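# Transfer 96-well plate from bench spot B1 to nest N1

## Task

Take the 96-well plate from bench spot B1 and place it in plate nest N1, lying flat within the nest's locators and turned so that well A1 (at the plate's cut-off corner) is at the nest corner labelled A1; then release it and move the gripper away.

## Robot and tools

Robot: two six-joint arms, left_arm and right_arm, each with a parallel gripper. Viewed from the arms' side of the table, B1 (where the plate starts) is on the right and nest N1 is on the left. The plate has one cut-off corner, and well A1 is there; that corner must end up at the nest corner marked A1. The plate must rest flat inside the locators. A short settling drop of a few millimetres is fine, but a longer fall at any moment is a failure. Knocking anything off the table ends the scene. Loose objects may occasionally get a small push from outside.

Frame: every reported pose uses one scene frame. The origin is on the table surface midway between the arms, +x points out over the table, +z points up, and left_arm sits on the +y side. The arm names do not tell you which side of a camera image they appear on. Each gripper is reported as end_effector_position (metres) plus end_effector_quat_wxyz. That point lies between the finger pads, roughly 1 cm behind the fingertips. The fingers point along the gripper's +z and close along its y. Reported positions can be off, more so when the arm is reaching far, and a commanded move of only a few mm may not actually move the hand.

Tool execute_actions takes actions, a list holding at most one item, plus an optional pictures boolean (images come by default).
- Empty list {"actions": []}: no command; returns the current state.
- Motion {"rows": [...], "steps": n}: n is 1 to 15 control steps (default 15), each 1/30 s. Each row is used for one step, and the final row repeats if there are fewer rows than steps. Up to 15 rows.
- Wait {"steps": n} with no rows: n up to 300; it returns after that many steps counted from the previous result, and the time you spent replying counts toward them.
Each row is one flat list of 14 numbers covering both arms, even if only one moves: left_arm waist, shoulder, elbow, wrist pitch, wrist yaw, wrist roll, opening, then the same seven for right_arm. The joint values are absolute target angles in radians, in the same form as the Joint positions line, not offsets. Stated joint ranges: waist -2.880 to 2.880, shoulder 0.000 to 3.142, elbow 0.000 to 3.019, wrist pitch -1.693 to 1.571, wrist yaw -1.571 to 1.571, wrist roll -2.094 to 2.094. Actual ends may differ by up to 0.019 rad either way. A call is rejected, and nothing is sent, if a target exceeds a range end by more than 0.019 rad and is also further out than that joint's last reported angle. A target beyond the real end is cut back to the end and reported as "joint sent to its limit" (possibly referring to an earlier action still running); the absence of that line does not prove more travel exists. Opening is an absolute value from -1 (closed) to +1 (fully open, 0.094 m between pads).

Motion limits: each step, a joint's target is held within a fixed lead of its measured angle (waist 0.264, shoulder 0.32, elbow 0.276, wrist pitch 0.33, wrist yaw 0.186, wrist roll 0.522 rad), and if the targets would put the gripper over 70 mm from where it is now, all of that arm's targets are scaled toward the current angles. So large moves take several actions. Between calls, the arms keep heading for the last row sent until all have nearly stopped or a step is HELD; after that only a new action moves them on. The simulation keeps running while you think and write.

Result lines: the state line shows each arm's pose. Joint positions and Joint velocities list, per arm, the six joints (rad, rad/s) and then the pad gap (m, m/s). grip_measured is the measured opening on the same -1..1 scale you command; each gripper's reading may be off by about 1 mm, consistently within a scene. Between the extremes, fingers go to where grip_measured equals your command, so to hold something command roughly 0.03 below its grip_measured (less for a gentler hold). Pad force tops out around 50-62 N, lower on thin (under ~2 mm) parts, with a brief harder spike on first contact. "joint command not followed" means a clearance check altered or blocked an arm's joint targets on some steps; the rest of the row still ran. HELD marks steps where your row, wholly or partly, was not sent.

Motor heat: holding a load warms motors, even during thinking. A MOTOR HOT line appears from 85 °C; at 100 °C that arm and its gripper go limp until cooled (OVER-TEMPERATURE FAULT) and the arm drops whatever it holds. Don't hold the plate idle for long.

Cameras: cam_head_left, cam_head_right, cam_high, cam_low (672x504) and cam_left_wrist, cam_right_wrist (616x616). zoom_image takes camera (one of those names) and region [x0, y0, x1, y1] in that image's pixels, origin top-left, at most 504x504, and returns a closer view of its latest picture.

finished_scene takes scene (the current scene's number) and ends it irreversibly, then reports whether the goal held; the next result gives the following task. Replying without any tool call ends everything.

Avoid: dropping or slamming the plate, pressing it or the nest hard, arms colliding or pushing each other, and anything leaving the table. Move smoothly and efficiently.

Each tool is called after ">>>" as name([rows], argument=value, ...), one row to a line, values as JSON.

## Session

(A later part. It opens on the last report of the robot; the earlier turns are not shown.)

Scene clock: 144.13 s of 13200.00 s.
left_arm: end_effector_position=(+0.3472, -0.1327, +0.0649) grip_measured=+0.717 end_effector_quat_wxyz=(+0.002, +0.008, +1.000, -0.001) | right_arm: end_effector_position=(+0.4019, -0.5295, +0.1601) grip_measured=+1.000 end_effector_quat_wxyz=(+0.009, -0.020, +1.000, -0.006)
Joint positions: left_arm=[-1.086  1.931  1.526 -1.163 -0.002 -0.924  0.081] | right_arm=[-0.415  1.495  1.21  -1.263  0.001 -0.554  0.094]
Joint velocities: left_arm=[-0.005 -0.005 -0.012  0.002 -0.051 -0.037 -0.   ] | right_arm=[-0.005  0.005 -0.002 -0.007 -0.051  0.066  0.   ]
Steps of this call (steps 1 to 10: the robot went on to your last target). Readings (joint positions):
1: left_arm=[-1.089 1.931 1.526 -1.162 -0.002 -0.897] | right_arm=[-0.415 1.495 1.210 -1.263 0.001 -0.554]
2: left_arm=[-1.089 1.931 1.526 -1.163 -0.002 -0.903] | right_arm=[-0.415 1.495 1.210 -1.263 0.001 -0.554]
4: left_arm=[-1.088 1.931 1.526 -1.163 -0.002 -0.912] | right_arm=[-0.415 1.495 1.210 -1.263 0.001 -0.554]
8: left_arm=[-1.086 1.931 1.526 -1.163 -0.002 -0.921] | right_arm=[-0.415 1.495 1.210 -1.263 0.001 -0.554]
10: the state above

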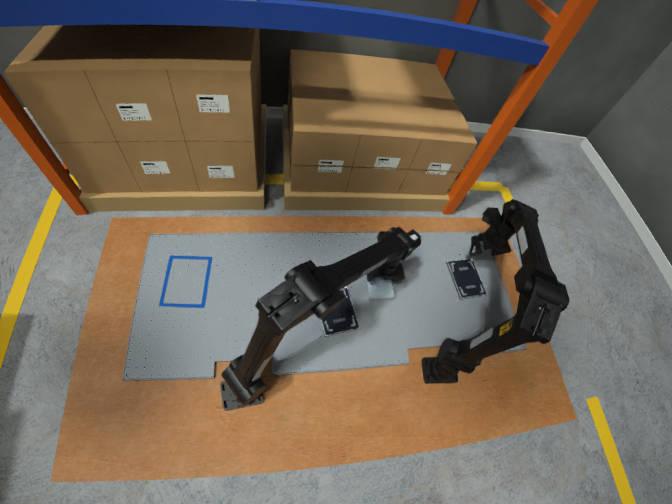

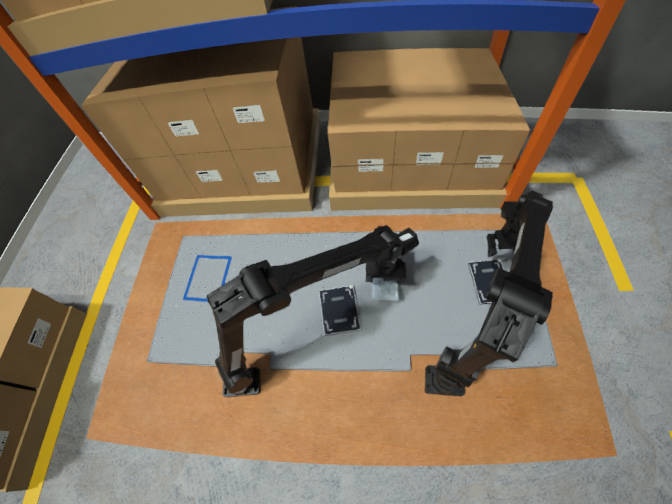

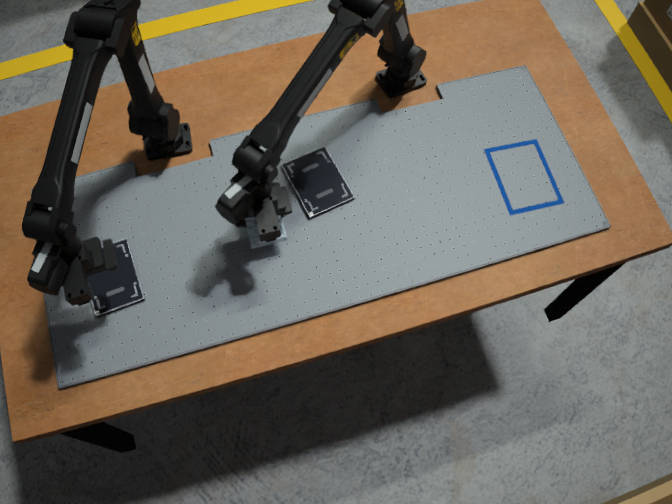

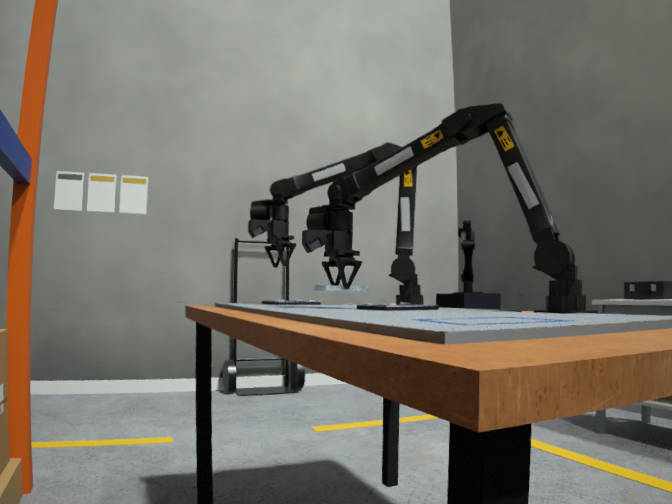

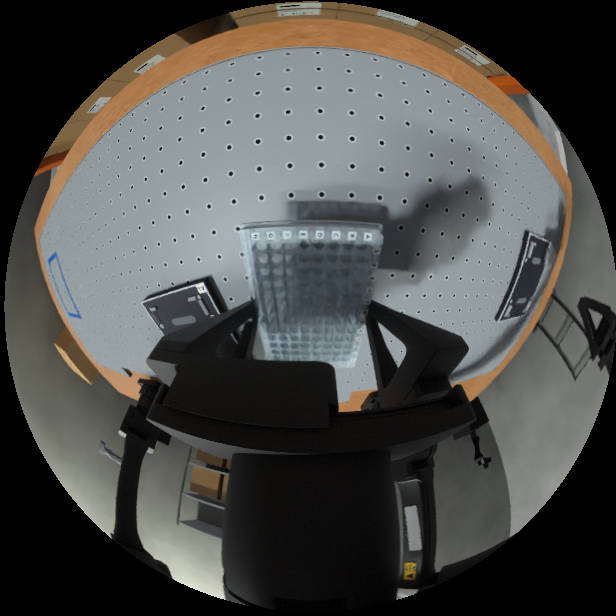

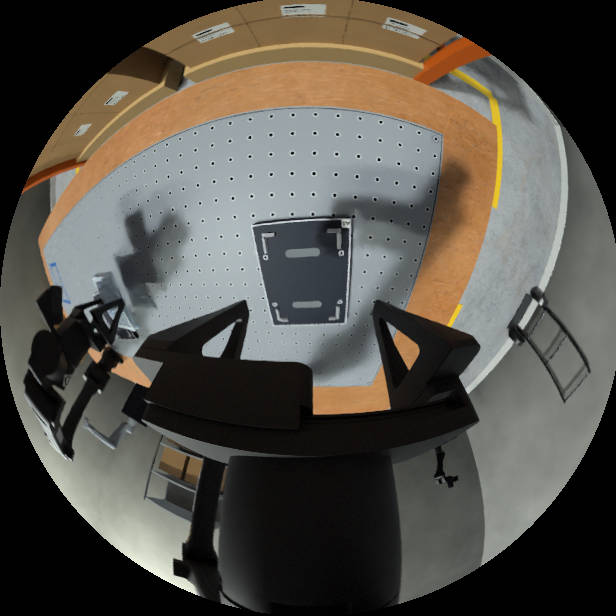

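>>> execute_actions([
  {"rows":[[-1.083,1.952,1.57,-1.155,0,-0.936,0.685,-0.416,1.49,1.205,-1.272,0,-0.569,1],[-1.083,1.955,1.57,-1.148,0,-0.936,0.685,-0.416,1.49,1.205,-1.272,0,-0.569,1],[-1.083,1.959,1.57,-1.143,0,-0.936,0.685,-0.416,1.49,1.205,-1.272,0,-0.569,1],[-1.083,1.964,1.57,-1.138,0,-0.936,0.685,-0.416,1.49,1.205,-1.272,0,-0.569,1],[-1.083,1.969,1.57,-1.133,0,-0.936,0.685,-0.416,1.49,1.205,-1.272,0,-0.569,1],[-1.083,1.975,1.57,-1.127,0,-0.936,0.685,-0.416,1.49,1.205,-1.272,0,-0.569,1],[-1.083,1.981,1.57,-1.121,0,-0.936,0.685,-0.416,1.49,1.205,-1.272,0,-0.569,1],[-1.083,1.987,1.57,-1.115,0,-0.936,0.685,-0.416,1.49,1.205,-1.272,0,-0.569,1],[-1.083,1.993,1.57,-1.109,0,-0.936,0.685,-0.416,1.49,1.205,-1.272,0,-0.569,1],[-1.083,1.998,1.57,-1.103,0,-0.936,0.685,-0.416,1.49,1.205,-1.272,0,-0.569,1],[-1.083,2.003,1.57,-1.098,0,-0.936,0.685,-0.416,1.49,1.205,-1.272,0,-0.569,1],[-1.083,2.007,1.57,-1.093,0,-0.936,0.685,-0.416,1.49,1.205,-1.272,0,-0.569,1],[-1.083,2.01,1.57,-1.089,0,-0.936,0.685,-0.416,1.49,1.205,-1.272,0,-0.569,1],[-1.083,2.012,1.57,-1.086,0,-0.936,0.685,-0.416,1.49,1.205,-1.272,0,-0.569,1],[-1.083,2.013,1.57,-1.085,0,-0.936,0.685,-0.416,1.49,1.205,-1.272,0,-0.569,1]],"steps":15},
], pictures=false)

>>> execute_actions([
  {"steps":10},
])

>>> zoom_image(camera="cam_low", region=[300,270,390,320])

Scene clock: 154.70 s of 13200.00 s.
left_arm: end_effector_position=(+0.3530, -0.1405, +0.0305) grip_measured=+0.717 end_effector_quat_wxyz=(+0.001, +0.006, +1.000, +0.000) | right_arm: end_effector_position=(+0.4019, -0.5295, +0.1601) grip_measured=+1.000 end_effector_quat_wxyz=(+0.009, -0.020, +1.000, -0.006)
Joint positions: left_arm=[-1.086  1.993  1.526 -1.103 -0.002 -0.928  0.081] | right_arm=[-0.415  1.495  1.21  -1.263  0.001 -0.554  0.094]
Joint velocities: left_arm=[-0.005  0.171 -0.007  0.066 -0.037 -0.022 -0.   ] | right_arm=[-0.005 -0.015  0.007 -0.002 -0.022 -0.037  0.   ]
Steps of this call (steps 1 to 30: the robot went on to your last target; steps 31 to 90: nothing new was sent; then 7.07 s passed at rest; steps 91 to 105: all 15 steps of this action). Readings (joint positions):
91: left_arm=[-1.086 1.931 1.526 -1.163 -0.002 -0.928] | right_arm=[-0.415 1.495 1.210 -1.263 0.001 -0.554]
92: left_arm=[-1.086 1.931 1.526 -1.163 -0.002 -0.928] | right_arm=[-0.415 1.495 1.210 -1.263 0.001 -0.554]
94: left_arm=[-1.086 1.933 1.526 -1.159 -0.002 -0.928] | right_arm=[-0.415 1.495 1.210 -1.263 0.001 -0.554]
98: left_arm=[-1.086 1.945 1.526 -1.139 -0.002 -0.928] | right_arm=[-0.415 1.495 1.210 -1.263 0.001 -0.554]
105: the state above

Scene clock: 155.03 s of 13200.00 s.
left_arm: end_effector_position=(+0.3529, -0.1405, +0.0231) grip_measured=+0.717 end_effector_quat_wxyz=(-0.001, +0.006, +1.000, +0.003) | right_arm: end_effector_position=(+0.4019, -0.5295, +0.1601) grip_measured=+1.000 end_effector_quat_wxyz=(+0.009, -0.020, +1.000, -0.006)
Joint positions: left_arm=[-1.086  2.006  1.526 -1.098 -0.002 -0.928  0.081] | right_arm=[-0.415  1.495  1.21  -1.263  0.001 -0.554  0.094]
Joint velocities: left_arm=[ 0.005 -0.005  0.002 -0.002  0.037  0.037  0.001] | right_arm=[ 0.015  0.005  0.002 -0.017 -0.037  0.022  0.   ]
Steps of this call (steps 1 to 10: the robot went on to your last target). Readings (joint positions):
1: left_arm=[-1.086 1.998 1.526 -1.101 -0.002 -0.928] | right_arm=[-0.415 1.495 1.210 -1.263 0.001 -0.554]
2: left_arm=[-1.086 2.002 1.526 -1.100 -0.002 -0.928] | right_arm=[-0.415 1.495 1.210 -1.263 0.001 -0.554]
4: left_arm=[-1.086 2.006 1.526 -1.099 -0.002 -0.928] | right_arm=[-0.415 1.495 1.210 -1.263 0.001 -0.554]
8: left_arm=[-1.086 2.006 1.526 -1.098 -0.002 -0.928] | right_arm=[-0.415 1.495 1.210 -1.263 0.001 -0.554]
10: the state above

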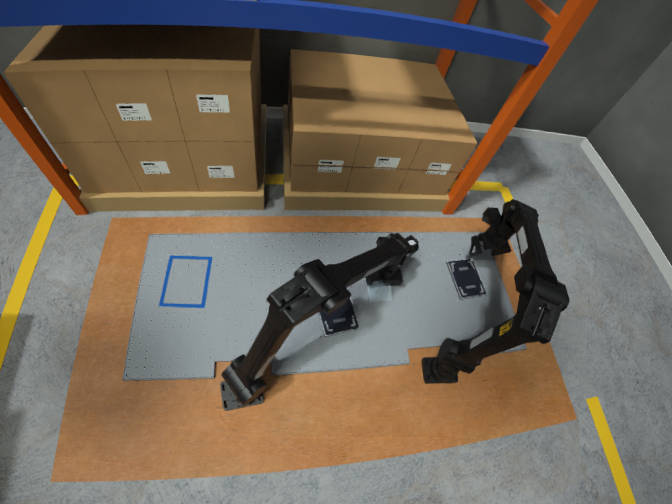

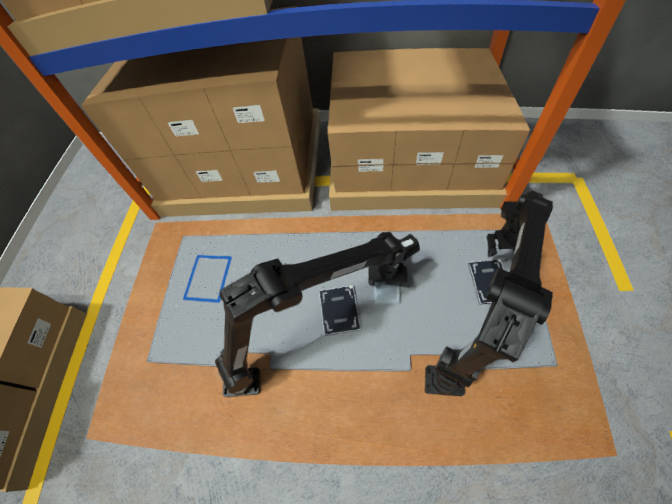

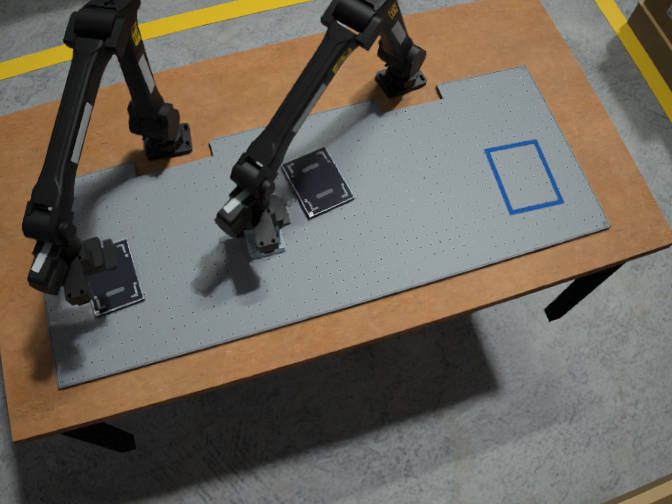

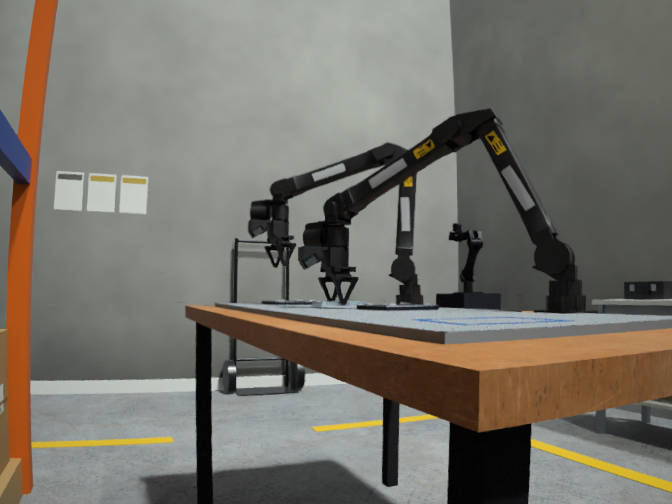

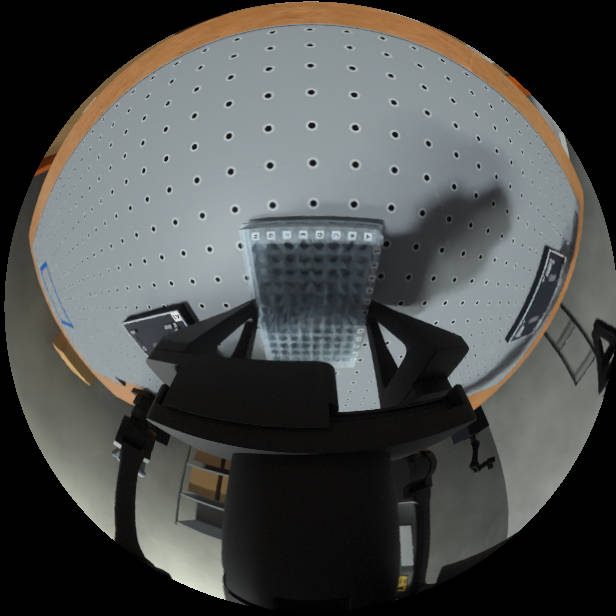

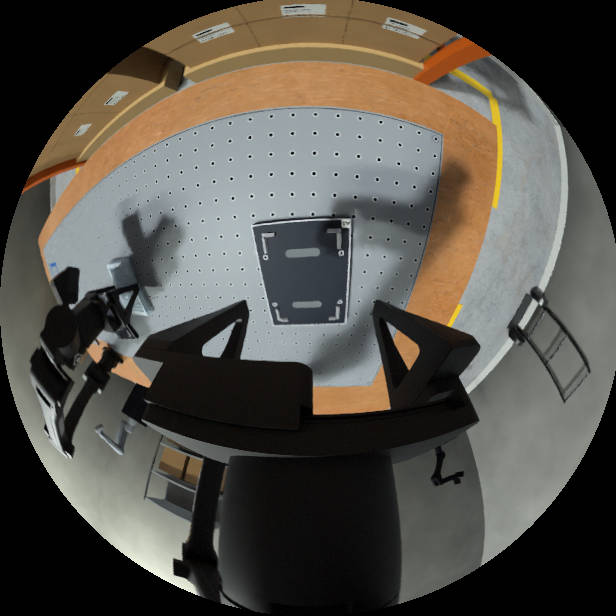

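Region (300, 270, 390, 320) of cam_low's 672x504 image, scaled by 5.600, with more detail than that image has.

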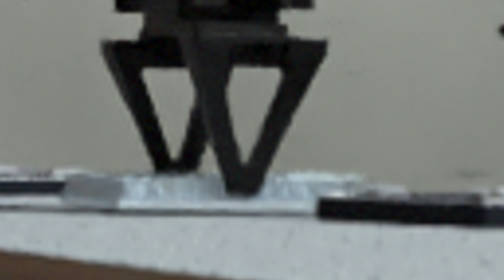

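>>> execute_actions([
  {"rows":[[-1.083,2.013,1.55,-1.09,0,-0.93,0.7,-0.416,1.49,1.205,-1.272,0,-0.569,1],[-1.083,2.013,1.55,-1.09,0,-0.93,0.715,-0.416,1.49,1.205,-1.272,0,-0.569,1],[-1.083,2.013,1.55,-1.09,0,-0.93,0.73,-0.416,1.49,1.205,-1.272,0,-0.569,1],[-1.083,2.013,1.55,-1.09,0,-0.93,0.75,-0.416,1.49,1.205,-1.272,0,-0.569,1],[-1.083,2.01,1.55,-1.09,0,-0.93,0.78,-0.416,1.49,1.205,-1.272,0,-0.569,1],[-1.083,2.006,1.55,-1.098,0,-0.93,0.82,-0.416,1.49,1.205,-1.272,0,-0.569,1],[-1.083,2.006,1.55,-1.098,0,-0.93,0.87,-0.416,1.49,1.205,-1.272,0,-0.569,1],[-1.083,2.006,1.55,-1.098,0,-0.93,0.93,-0.416,1.49,1.205,-1.272,0,-0.569,1],[-1.083,2.006,1.55,-1.098,0,-0.93,1,-0.416,1.49,1.205,-1.272,0,-0.569,1]],"steps":14},
], pictures=false)

>>> execute_actions([
  {"rows":[[-1.083,2.0,1.55,-1.104,0,-0.93,1,-0.416,1.49,1.205,-1.272,0,-0.569,1],[-1.083,1.993,1.55,-1.11,0,-0.93,1,-0.416,1.49,1.205,-1.272,0,-0.569,1],[-1.083,1.985,1.55,-1.116,0,-0.93,1,-0.416,1.49,1.205,-1.272,0,-0.569,1],[-1.083,1.976,1.55,-1.123,0,-0.93,1,-0.416,1.49,1.205,-1.272,0,-0.569,1],[-1.083,1.966,1.55,-1.132,0,-0.93,1,-0.416,1.49,1.205,-1.272,0,-0.569,1],[-1.083,1.955,1.55,-1.142,0,-0.93,1,-0.416,1.49,1.205,-1.272,0,-0.569,1],[-1.083,1.943,1.55,-1.153,0,-0.93,1,-0.416,1.49,1.205,-1.272,0,-0.569,1],[-1.083,1.93,1.55,-1.165,0,-0.93,1,-0.416,1.49,1.205,-1.272,0,-0.569,1],[-1.083,1.917,1.545,-1.178,0,-0.93,1,-0.416,1.49,1.205,-1.272,0,-0.569,1],[-1.083,1.904,1.54,-1.191,0,-0.93,1,-0.416,1.49,1.205,-1.272,0,-0.569,1],[-1.083,1.891,1.535,-1.204,0,-0.93,1,-0.416,1.49,1.205,-1.272,0,-0.569,1],[-1.083,1.879,1.53,-1.216,0,-0.93,1,-0.416,1.49,1.205,-1.272,0,-0.569,1],[-1.083,1.868,1.526,-1.227,0,-0.93,1,-0.416,1.49,1.205,-1.272,0,-0.569,1],[-1.083,1.858,1.526,-1.237,0,-0.93,1,-0.416,1.49,1.205,-1.272,0,-0.569,1],[-1.083,1.85,1.526,-1.245,0,-0.93,1,-0.416,1.49,1.205,-1.272,0,-0.569,1]],"steps":15},
], pictures=false)

>>> execute_actions([
  {"rows":[[-1.082,1.846,1.526,-1.245,0,-0.93,1,-0.415,1.49,1.205,-1.26,0,-0.56,1],[-1.077,1.843,1.524,-1.245,0,-0.93,1,-0.411,1.49,1.204,-1.255,0,-0.552,1],[-1.071,1.841,1.522,-1.245,0,-0.93,1,-0.405,1.489,1.202,-1.25,0,-0.544,1],[-1.061,1.839,1.519,-1.245,0,-0.93,1,-0.397,1.489,1.199,-1.246,0,-0.534,1],[-1.049,1.837,1.515,-1.245,0,-0.93,1,-0.386,1.488,1.196,-1.243,0,-0.522,1],[-1.034,1.834,1.51,-1.245,0,-0.93,1,-0.372,1.487,1.192,-1.24,0,-0.508,1],[-1.016,1.831,1.504,-1.245,0,-0.93,1,-0.356,1.486,1.188,-1.237,0,-0.491,1],[-0.997,1.827,1.497,-1.245,0,-0.93,1,-0.339,1.485,1.183,-1.233,0,-0.472,1],[-0.975,1.822,1.49,-1.245,0,-0.93,1,-0.32,1.483,1.177,-1.229,0,-0.452,1],[-0.95,1.815,1.482,-1.245,0,-0.93,1,-0.297,1.482,1.171,-1.224,0,-0.428,1],[-0.924,1.808,1.473,-1.245,0,-0.93,1,-0.274,1.48,1.164,-1.219,0,-0.404,1],[-0.896,1.801,1.464,-1.245,0,-0.93,1,-0.249,1.478,1.157,-1.213,0,-0.377,1],[-0.865,1.792,1.454,-1.245,0,-0.93,1,-0.221,1.477,1.149,-1.207,0,-0.348,1],[-0.834,1.784,1.443,-1.245,0,-0.93,1,-0.193,1.475,1.141,-1.2,0,-0.318,1],[-0.8,1.775,1.432,-1.245,0,-0.93,1,-0.163,1.473,1.132,-1.194,0,-0.286,1]],"steps":15},
], pictures=false)

>>> execute_actions([
  {"rows":[[-0.765,1.766,1.42,-1.245,0,-0.93,1,-0.131,1.47,1.123,-1.187,0,-0.252,1],[-0.728,1.756,1.408,-1.245,0,-0.93,1,-0.099,1.468,1.113,-1.18,0,-0.218,1],[-0.692,1.747,1.396,-1.245,0,-0.93,1,-0.066,1.466,1.104,-1.172,0,-0.184,1],[-0.654,1.736,1.383,-1.245,0,-0.93,1,-0.032,1.463,1.094,-1.165,0,-0.147,1],[-0.615,1.726,1.371,-1.245,0,-0.93,1,0.003,1.461,1.084,-1.157,0,-0.111,1],[-0.575,1.716,1.358,-1.245,0,-0.93,1,0.038,1.459,1.074,-1.149,0,-0.073,1],[-0.536,1.705,1.344,-1.245,0,-0.93,1,0.074,1.456,1.063,-1.141,0,-0.036,1],[-0.497,1.695,1.332,-1.245,0,-0.93,1,0.108,1.454,1.054,-1.134,0,0.001,1],[-0.458,1.684,1.318,-1.245,0,-0.93,1,0.144,1.451,1.043,-1.126,0,0.038,1],[-0.418,1.674,1.305,-1.245,0,-0.93,1,0.179,1.449,1.033,-1.118,0,0.076,1],[-0.379,1.664,1.293,-1.245,0,-0.93,1,0.214,1.447,1.023,-1.11,0,0.112,1],[-0.341,1.654,1.28,-1.245,0,-0.93,1,0.248,1.444,1.013,-1.103,0,0.149,1],[-0.305,1.644,1.268,-1.245,0,-0.93,1,0.281,1.442,1.004,-1.095,0,0.183,1],[-0.268,1.634,1.256,-1.245,0,-0.93,1,0.313,1.44,0.994,-1.088,0,0.217,1],[-0.233,1.625,1.244,-1.245,0,-0.93,1,0.345,1.438,0.985,-1.081,0,0.251,1]],"steps":15},
], pictures=false)

>>> execute_actions([
  {"rows":[[-0.199,1.616,1.233,-1.245,0,-0.93,1,0.375,1.435,0.976,-1.075,0,0.283,1],[-0.168,1.608,1.222,-1.245,0,-0.93,1,0.403,1.433,0.968,-1.068,0,0.313,1],[-0.137,1.6,1.212,-1.245,0,-0.93,1,0.431,1.432,0.96,-1.062,0,0.342,1],[-0.109,1.592,1.203,-1.245,0,-0.93,1,0.456,1.43,0.953,-1.057,0,0.369,1],[-0.083,1.585,1.194,-1.245,0,-0.93,1,0.479,1.428,0.946,-1.051,0,0.393,1],[-0.058,1.579,1.186,-1.245,0,-0.93,1,0.502,1.427,0.94,-1.046,0,0.417,1],[-0.036,1.573,1.179,-1.245,0,-0.93,1,0.521,1.425,0.934,-1.042,0,0.437,1],[-0.017,1.568,1.172,-1.245,0,-0.93,1,0.538,1.424,0.929,-1.038,0,0.456,1],[0.001,1.563,1.166,-1.245,0,-0.93,1,0.554,1.423,0.925,-1.035,0,0.473,1],[0.016,1.559,1.161,-1.245,0,-0.93,1,0.568,1.422,0.921,-1.032,0,0.487,1],[0.028,1.556,1.157,-1.245,0,-0.93,1,0.579,1.421,0.918,-1.029,0,0.499,1],[0.038,1.553,1.154,-1.245,0,-0.93,1,0.587,1.421,0.915,-1.027,0,0.507,1],[0.044,1.552,1.152,-1.245,0,-0.93,1,0.592,1.42,0.913,-1.026,0,0.514,1],[0.049,1.55,1.15,-1.245,0,-0.93,1,0.595,1.42,0.912,-1.025,0,0.518,1],[0.05,1.55,1.15,-1.245,0,-0.93,1,0.596,1.42,0.912,-1.025,0,0.519,1]],"steps":15},
], pictures=false)

>>> execute_actions([
  {"steps":15},
])

>>> zoom_image(camera="cam_right_wrist", region=[220,190,400,330])

>>> zoom_image(camera="cam_low", region=[290,250,400,320])

Scene clock: 191.50 s of 13200.00 s.
left_arm: end_effector_position=(+0.3529, -0.1405, +0.0231) grip_measured=+1.000 end_effector_quat_wxyz=(-0.001, +0.006, +1.000, +0.003) | right_arm: end_effector_position=(+0.4019, -0.5295, +0.1601) grip_measured=+1.000 end_effector_quat_wxyz=(+0.009, -0.020, +1.000, -0.006)
Joint positions: left_arm=[-1.086  2.006  1.526 -1.098 -0.002 -0.928  0.094] | right_arm=[-0.415  1.495  1.21  -1.263  0.001 -0.554  0.094]
Joint velocities: left_arm=[-0.005 -0.024  0.007  0.002 -0.051  0.022  0.   ] | right_arm=[-0.005  0.005 -0.007  0.012 -0.022 -0.066  0.   ]
Steps of this call (steps 1 to 30: the robot went on to your last target; steps 31 to 90: nothing new was sent; then 33.00 s passed at rest; steps 91 to 104: all 14 steps of this action). Readings (joint positions):
91: left_arm=[-1.086 2.006 1.526 -1.098 -0.002 -0.928] | right_arm=[-0.415 1.495 1.210 -1.263 0.001 -0.554]
92: left_arm=[-1.086 2.006 1.526 -1.098 -0.002 -0.928] | right_arm=[-0.415 1.495 1.210 -1.263 0.001 -0.554]
94: left_arm=[-1.086 2.006 1.526 -1.098 -0.002 -0.928] | right_arm=[-0.415 1.495 1.210 -1.263 0.001 -0.554]
98: left_arm=[-1.086 2.006 1.526 -1.098 -0.002 -0.928] | right_arm=[-0.415 1.495 1.210 -1.263 0.001 -0.554]
104: the state above

Scene clock: 192.00 s of 13200.00 s.
left_arm: end_effector_position=(+0.3396, -0.1223, +0.0646) grip_measured=+1.000 end_effector_quat_wxyz=(-0.014, +0.006, +1.000, +0.021) | right_arm: end_effector_position=(+0.4019, -0.5295, +0.1601) grip_measured=+1.000 end_effector_quat_wxyz=(+0.009, -0.020, +1.000, -0.006)
Joint positions: left_arm=[-1.086  1.932  1.526 -1.216 -0.002 -0.928  0.094] | right_arm=[-0.415  1.495  1.21  -1.263  0.001 -0.554  0.094]
Joint velocities: left_arm=[ 0.005 -0.484 -0.017 -0.305 -0.022  0.007  0.   ] | right_arm=[-0.024 -0.005 -0.012  0.002  0.007  0.007  0.   ]
Steps of this call (steps 1 to 15: all 15 steps of this action). Readings (joint positions):
1: left_arm=[-1.086 2.006 1.526 -1.098 -0.002 -0.928] | right_arm=[-0.415 1.495 1.210 -1.263 0.001 -0.554]
2: left_arm=[-1.086 2.006 1.526 -1.098 -0.002 -0.928] | right_arm=[-0.415 1.495 1.210 -1.263 0.001 -0.554]
4: left_arm=[-1.086 2.006 1.526 -1.102 -0.002 -0.928] | right_arm=[-0.415 1.495 1.210 -1.263 0.001 -0.554]
8: left_arm=[-1.086 2.003 1.526 -1.134 -0.002 -0.928] | right_arm=[-0.415 1.495 1.210 -1.263 0.001 -0.554]
15: the state above

Scene clock: 192.50 s of 13200.00 s.
left_arm: end_effector_position=(+0.4023, -0.0306, +0.0910) grip_measured=+1.000 end_effector_quat_wxyz=(-0.014, -0.094, +0.995, +0.016) | right_arm: end_effector_position=(+0.4294, -0.4533, +0.1421) grip_measured=+1.000 end_effector_quat_wxyz=(+0.010, -0.038, +0.999, -0.004)
Joint positions: left_arm=[-0.887  1.836  1.457 -1.234 -0.001 -0.928  0.094] | right_arm=[-0.227  1.495  1.16  -1.215  0.001 -0.402  0.094]
Joint velocities: left_arm=[ 1.04  -0.034 -0.33  -0.002  0.037 -0.007  0.   ] | right_arm=[ 0.894 -0.005 -0.217  0.173 -0.051  0.608  0.   ]
Steps of this call (steps 1 to 15: all 15 steps of this action). Readings (joint positions):
1: left_arm=[-1.086 1.916 1.526 -1.224 -0.002 -0.928] | right_arm=[-0.415 1.495 1.210 -1.263 0.001 -0.554]
2: left_arm=[-1.086 1.900 1.526 -1.229 -0.002 -0.928] | right_arm=[-0.415 1.495 1.210 -1.263 0.001 -0.554]
4: left_arm=[-1.084 1.872 1.526 -1.233 -0.002 -0.928] | right_arm=[-0.414 1.495 1.210 -1.262 0.001 -0.553]
8: left_arm=[-1.060 1.843 1.522 -1.234 -0.002 -0.928] | right_arm=[-0.389 1.495 1.206 -1.250 0.001 -0.528]
15: the state above

Scene clock: 193.00 s of 13200.00 s.
left_arm: end_effector_position=(+0.4704, +0.2637, +0.1053) grip_measured=+1.000 end_effector_quat_wxyz=(-0.028, -0.385, +0.923, +0.017) | right_arm: end_effector_position=(+0.4144, -0.2410, +0.0976) grip_measured=+1.000 end_effector_quat_wxyz=(+0.002, -0.051, +0.999, -0.000)
Joint positions: left_arm=[-0.285  1.675  1.273 -1.234 -0.001 -0.928  0.094] | right_arm=[ 0.291  1.476  1.013 -1.104  0.001  0.09   0.094]
Joint velocities: left_arm=[ 1.04  -0.366 -0.339 -0.017 -0.037  0.022  0.   ] | right_arm=[ 0.972 -0.103 -0.256  0.212  0.022  0.96   0.   ]
Steps of this call (steps 1 to 15: all 15 steps of this action). Readings (joint positions):
1: left_arm=[-0.850 1.834 1.445 -1.234 -0.001 -0.928] | right_arm=[-0.195 1.495 1.152 -1.209 0.001 -0.376]
2: left_arm=[-0.811 1.831 1.433 -1.234 -0.001 -0.928] | right_arm=[-0.163 1.495 1.143 -1.202 0.001 -0.349]
4: left_arm=[-0.730 1.819 1.408 -1.234 -0.001 -0.928] | right_arm=[-0.096 1.495 1.124 -1.187 0.001 -0.290]
8: left_arm=[-0.561 1.775 1.358 -1.234 -0.001 -0.928] | right_arm=[0.045 1.493 1.084 -1.157 0.001 -0.158]
15: the state above

Scene clock: 193.50 s of 13200.00 s.
left_arm: end_effector_position=(+0.4215, +0.4108, +0.1035) grip_measured=+1.000 end_effector_quat_wxyz=(-0.045, -0.534, +0.844, +0.018) | right_arm: end_effector_position=(+0.3560, -0.1385, +0.0769) grip_measured=+1.000 end_effector_quat_wxyz=(+0.003, -0.018, +1.000, +0.001)
Joint positions: left_arm=[ 0.053  1.588  1.156 -1.236 -0.001 -0.928  0.094] | right_arm=[ 0.593  1.45   0.924 -1.039  0.001  0.458  0.094]
Joint velocities: left_arm=[ 0.132 -0.073 -0.032 -0.002  0.007  0.007  0.   ] | right_arm=[ 0.112 -0.024 -0.032  0.022 -0.051  0.315  0.   ]
Steps of this call (steps 1 to 15: all 15 steps of this action). Readings (joint positions):
1: left_arm=[-0.249 1.664 1.262 -1.234 -0.001 -0.928] | right_arm=[0.324 1.473 1.004 -1.097 0.001 0.124]
2: left_arm=[-0.215 1.653 1.250 -1.234 -0.001 -0.928] | right_arm=[0.355 1.470 0.995 -1.091 0.001 0.157]
4: left_arm=[-0.150 1.635 1.228 -1.234 -0.001 -0.928] | right_arm=[0.413 1.464 0.979 -1.078 0.001 0.222]
8: left_arm=[-0.043 1.611 1.191 -1.234 -0.001 -0.928] | right_arm=[0.509 1.456 0.950 -1.057 0.001 0.334]
15: the state above

Scene clock: 194.00 s of 13200.00 s.
left_arm: end_effector_position=(+0.4209, +0.4119, +0.1048) grip_measured=+1.000 end_effector_quat_wxyz=(-0.043, -0.535, +0.844, +0.017) | right_arm: end_effector_position=(+0.3557, -0.1375, +0.0772) grip_measured=+1.000 end_effector_quat_wxyz=(+0.004, +0.002, +1.000, +0.002)
Joint positions: left_arm=[ 0.056  1.583  1.155 -1.236 -0.001 -0.928  0.094] | right_arm=[ 0.596  1.449  0.923 -1.036  0.001  0.502  0.094]
Joint velocities: left_arm=[-0.005 -0.015  0.007  0.007 -0.095 -0.022  0.   ] | right_arm=[-0.024  0.015 -0.017  0.007 -0.037  0.081  0.   ]
Steps of this call (steps 1 to 15: the robot went on to your last target). Readings (joint positions):
1: left_arm=[0.056 1.586 1.155 -1.236 -0.001 -0.928] | right_arm=[0.596 1.450 0.923 -1.038 0.001 0.468]
2: left_arm=[0.057 1.585 1.155 -1.236 -0.001 -0.928] | right_arm=[0.596 1.450 0.923 -1.038 0.001 0.474]
4: left_arm=[0.056 1.584 1.155 -1.236 -0.001 -0.928] | right_arm=[0.596 1.450 0.923 -1.037 0.001 0.485]
8: left_arm=[0.056 1.583 1.155 -1.236 -0.001 -0.928] | right_arm=[0.596 1.449 0.923 -1.036 0.001 0.496]
15: the state above

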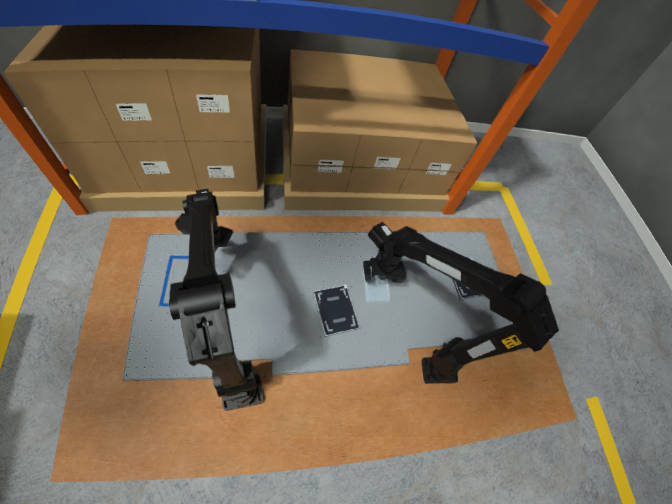

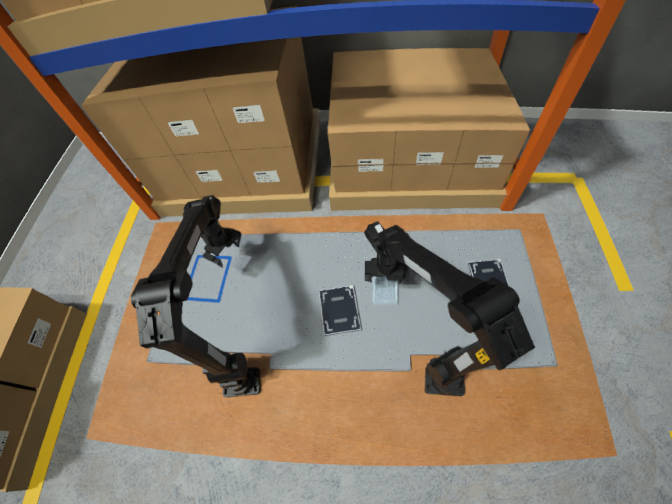

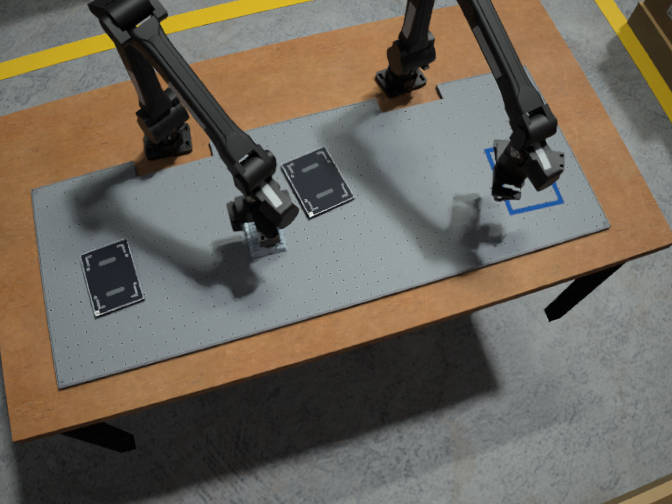

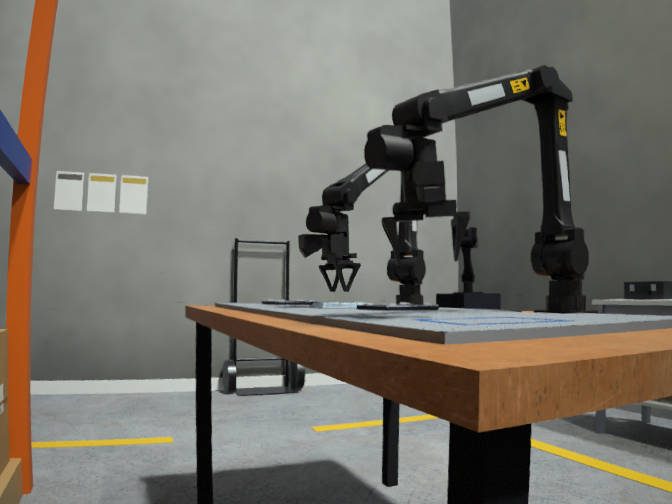

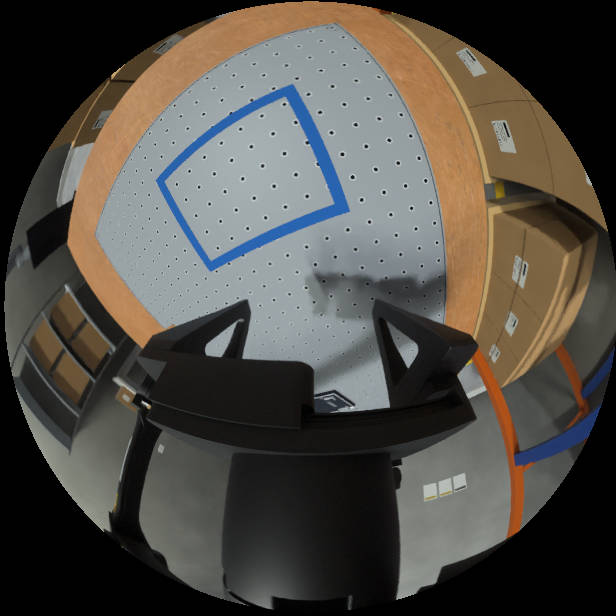

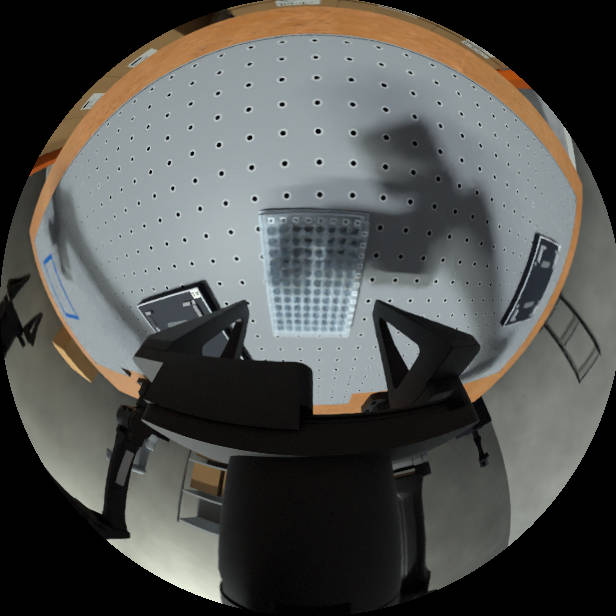

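Region (220, 190, 400, 330) of cam_right_wrist's 616x616 image, scaled by 2.800, with more detail than that image has.

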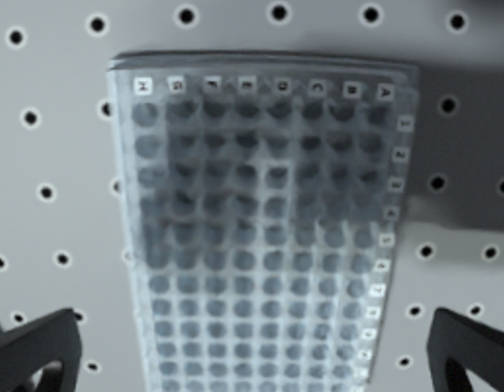

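Region (290, 250, 400, 320) of cam_low's 672x504 image, scaled by 4.582, with more detail than that image has; it fills the top 321 rows of this view, and the rest is white.

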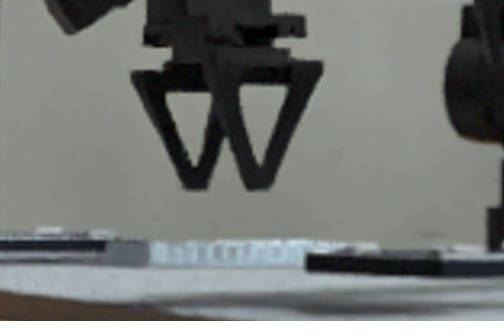

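>>> execute_actions([
  {"rows":[[0.05,1.55,1.15,-1.245,0,-0.93,1,0.594,1.45,0.912,-1.022,0,0.521,1],[0.05,1.55,1.15,-1.245,0,-0.93,1,0.592,1.458,0.911,-1.018,0,0.523,1],[0.05,1.55,1.15,-1.245,0,-0.93,1,0.59,1.464,0.909,-1.013,0,0.525,1],[0.05,1.55,1.15,-1.245,0,-0.93,1,0.588,1.47,0.907,-1.007,0,0.527,1],[0.05,1.55,1.15,-1.245,0,-0.93,1,0.586,1.476,0.904,-1.0,0,0.529,1],[0.05,1.55,1.15,-1.245,0,-0.93,1,0.584,1.482,0.901,-0.993,0,0.529,1],[0.05,1.55,1.15,-1.245,0,-0.93,1,0.584,1.488,0.898,-0.985,0,0.529,1],[0.05,1.55,1.15,-1.245,0,-0.93,1,0.584,1.494,0.895,-0.977,0,0.529,1],[0.05,1.55,1.15,-1.245,0,-0.93,1,0.584,1.5,0.892,-0.969,0,0.529,1],[0.05,1.55,1.15,-1.245,0,-0.93,1,0.584,1.505,0.889,-0.962,0,0.529,1],[0.05,1.55,1.15,-1.245,0,-0.93,1,0.584,1.51,0.886,-0.955,0,0.529,1],[0.05,1.55,1.15,-1.245,0,-0.93,1,0.584,1.514,0.884,-0.949,0,0.529,1],[0.05,1.55,1.15,-1.245,0,-0.93,1,0.584,1.517,0.882,-0.944,0,0.529,1],[0.05,1.55,1.15,-1.245,0,-0.93,1,0.584,1.519,0.881,-0.941,0,0.529,1],[0.05,1.55,1.15,-1.245,0,-0.93,1,0.584,1.52,0.88,-0.939,0,0.529,1]],"steps":15},
], pictures=false)

>>> execute_actions([
  {"steps":10},
])

>>> zoom_image(camera="cam_right_wrist", region=[220,190,400,330])

>>> zoom_image(camera="cam_low", region=[290,250,400,320])

Scene clock: 212.80 s of 13200.00 s.
left_arm: end_effector_position=(+0.4209, +0.4119, +0.1048) grip_measured=+1.000 end_effector_quat_wxyz=(-0.043, -0.535, +0.844, +0.017) | right_arm: end_effector_position=(+0.3588, -0.1376, +0.0505) grip_measured=+1.000 end_effector_quat_wxyz=(+0.005, +0.010, +1.000, +0.002)
Joint positions: left_arm=[ 0.056  1.583  1.155 -1.236 -0.001 -0.928  0.094] | right_arm=[ 0.592  1.497  0.893 -0.957  0.001  0.513  0.094]
Joint velocities: left_arm=[-0.015 -0.024 -0.007 -0.012 -0.007 -0.051  0.   ] | right_arm=[-0.005  0.142 -0.085  0.085 -0.081  0.051  0.   ]
Steps of this call (steps 1 to 15: the robot went on to your last target; steps 16 to 90: nothing new was sent; then 15.30 s passed at rest; steps 91 to 105: all 15 steps of this action). Readings (joint positions):
91: left_arm=[0.056 1.583 1.155 -1.236 -0.001 -0.928] | right_arm=[0.596 1.449 0.923 -1.036 0.001 0.504]
92: left_arm=[0.056 1.583 1.155 -1.236 -0.001 -0.928] | right_arm=[0.596 1.449 0.923 -1.034 0.001 0.505]
94: left_arm=[0.056 1.583 1.155 -1.236 -0.001 -0.928] | right_arm=[0.596 1.449 0.923 -1.028 0.001 0.507]
98: left_arm=[0.056 1.583 1.155 -1.236 -0.001 -0.928] | right_arm=[0.594 1.453 0.915 -1.002 0.001 0.511]
105: the state above

Scene clock: 213.13 s of 13200.00 s.
left_arm: end_effector_position=(+0.4209, +0.4119, +0.1048) grip_measured=+1.000 end_effector_quat_wxyz=(-0.043, -0.535, +0.844, +0.017) | right_arm: end_effector_position=(+0.3577, -0.1382, +0.0459) grip_measured=+1.000 end_effector_quat_wxyz=(+0.002, +0.010, +1.000, +0.000)
Joint positions: left_arm=[ 0.056  1.583  1.155 -1.236 -0.001 -0.928  0.094] | right_arm=[ 0.592  1.505  0.888 -0.95   0.001  0.514  0.094]
Joint velocities: left_arm=[ 0.005  0.005 -0.002 -0.002 -0.022 -0.022  0.   ] | right_arm=[-0.005  0.005  0.007 -0.012 -0.022 -0.007  0.   ]
Steps of this call (steps 1 to 10: the robot went on to your last target). Readings (joint positions):
1: left_arm=[0.056 1.583 1.155 -1.236 -0.001 -0.928] | right_arm=[0.592 1.501 0.890 -0.954 0.001 0.513]
2: left_arm=[0.056 1.583 1.155 -1.236 -0.001 -0.928] | right_arm=[0.592 1.504 0.889 -0.953 0.001 0.513]
4: left_arm=[0.056 1.583 1.155 -1.236 -0.001 -0.928] | right_arm=[0.592 1.505 0.888 -0.952 0.001 0.514]
8: left_arm=[0.056 1.583 1.155 -1.236 -0.001 -0.928] | right_arm=[0.592 1.505 0.888 -0.950 0.001 0.514]
10: the state above

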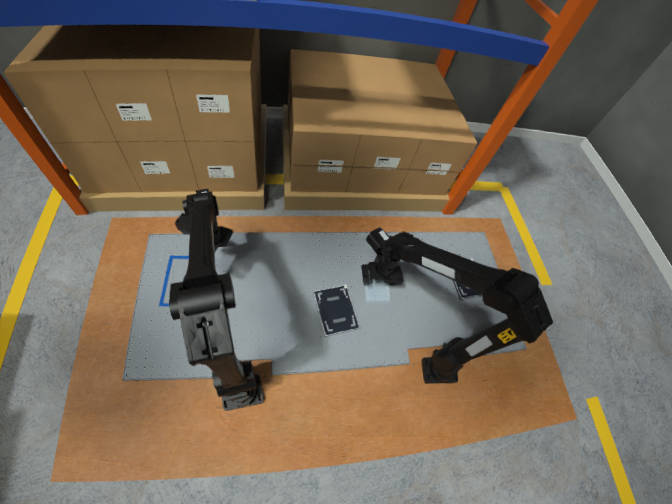

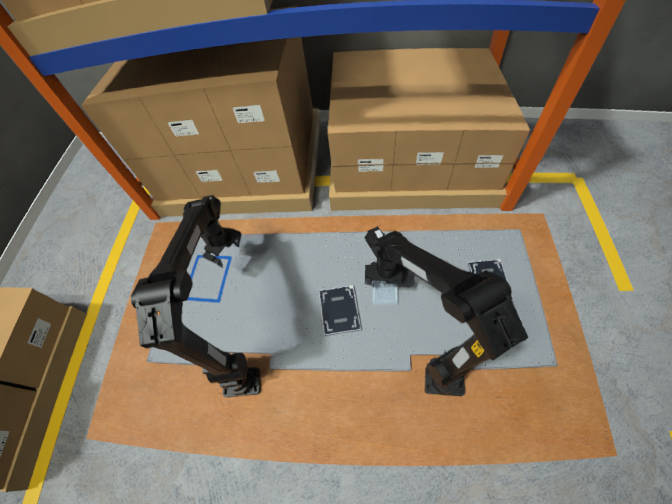

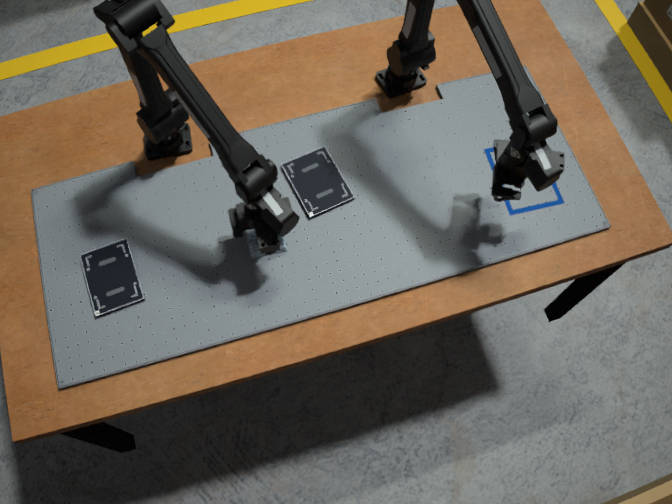

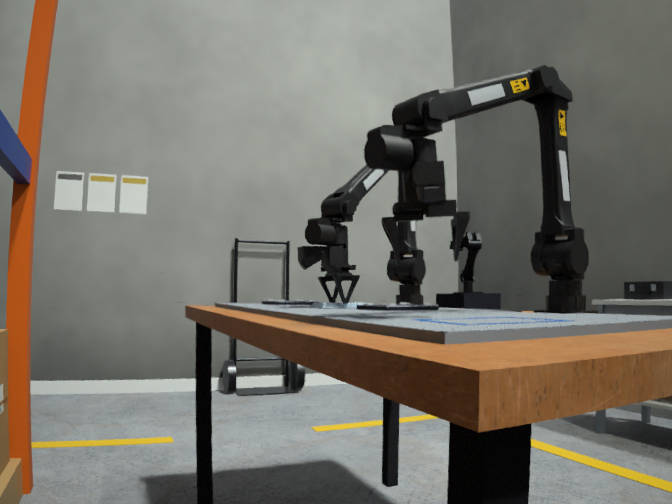

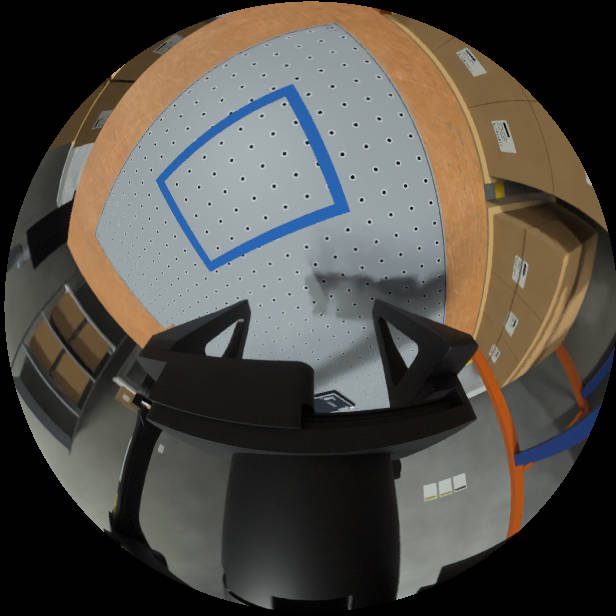

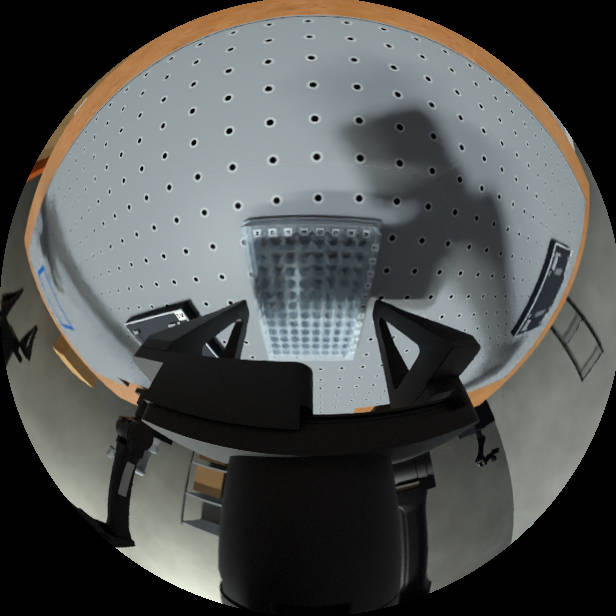

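Region (220, 190, 400, 330) of cam_right_wrist's 616x616 image, scaled by 2.800, with more detail than that image has.

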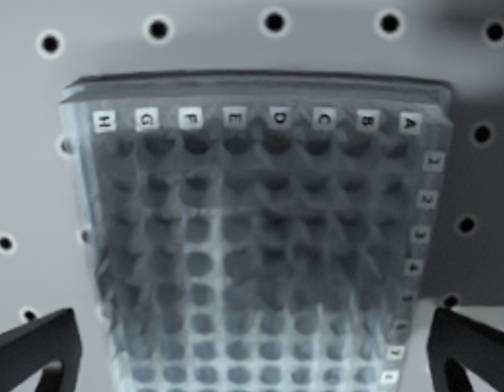

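Region (290, 250, 400, 320) of cam_low's 672x504 image, scaled by 4.582, with more detail than that image has; it fills the top 321 rows of this view, and the rest is white.

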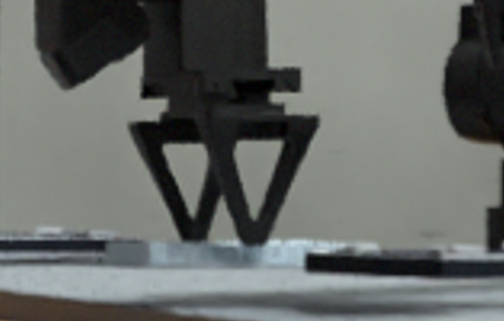

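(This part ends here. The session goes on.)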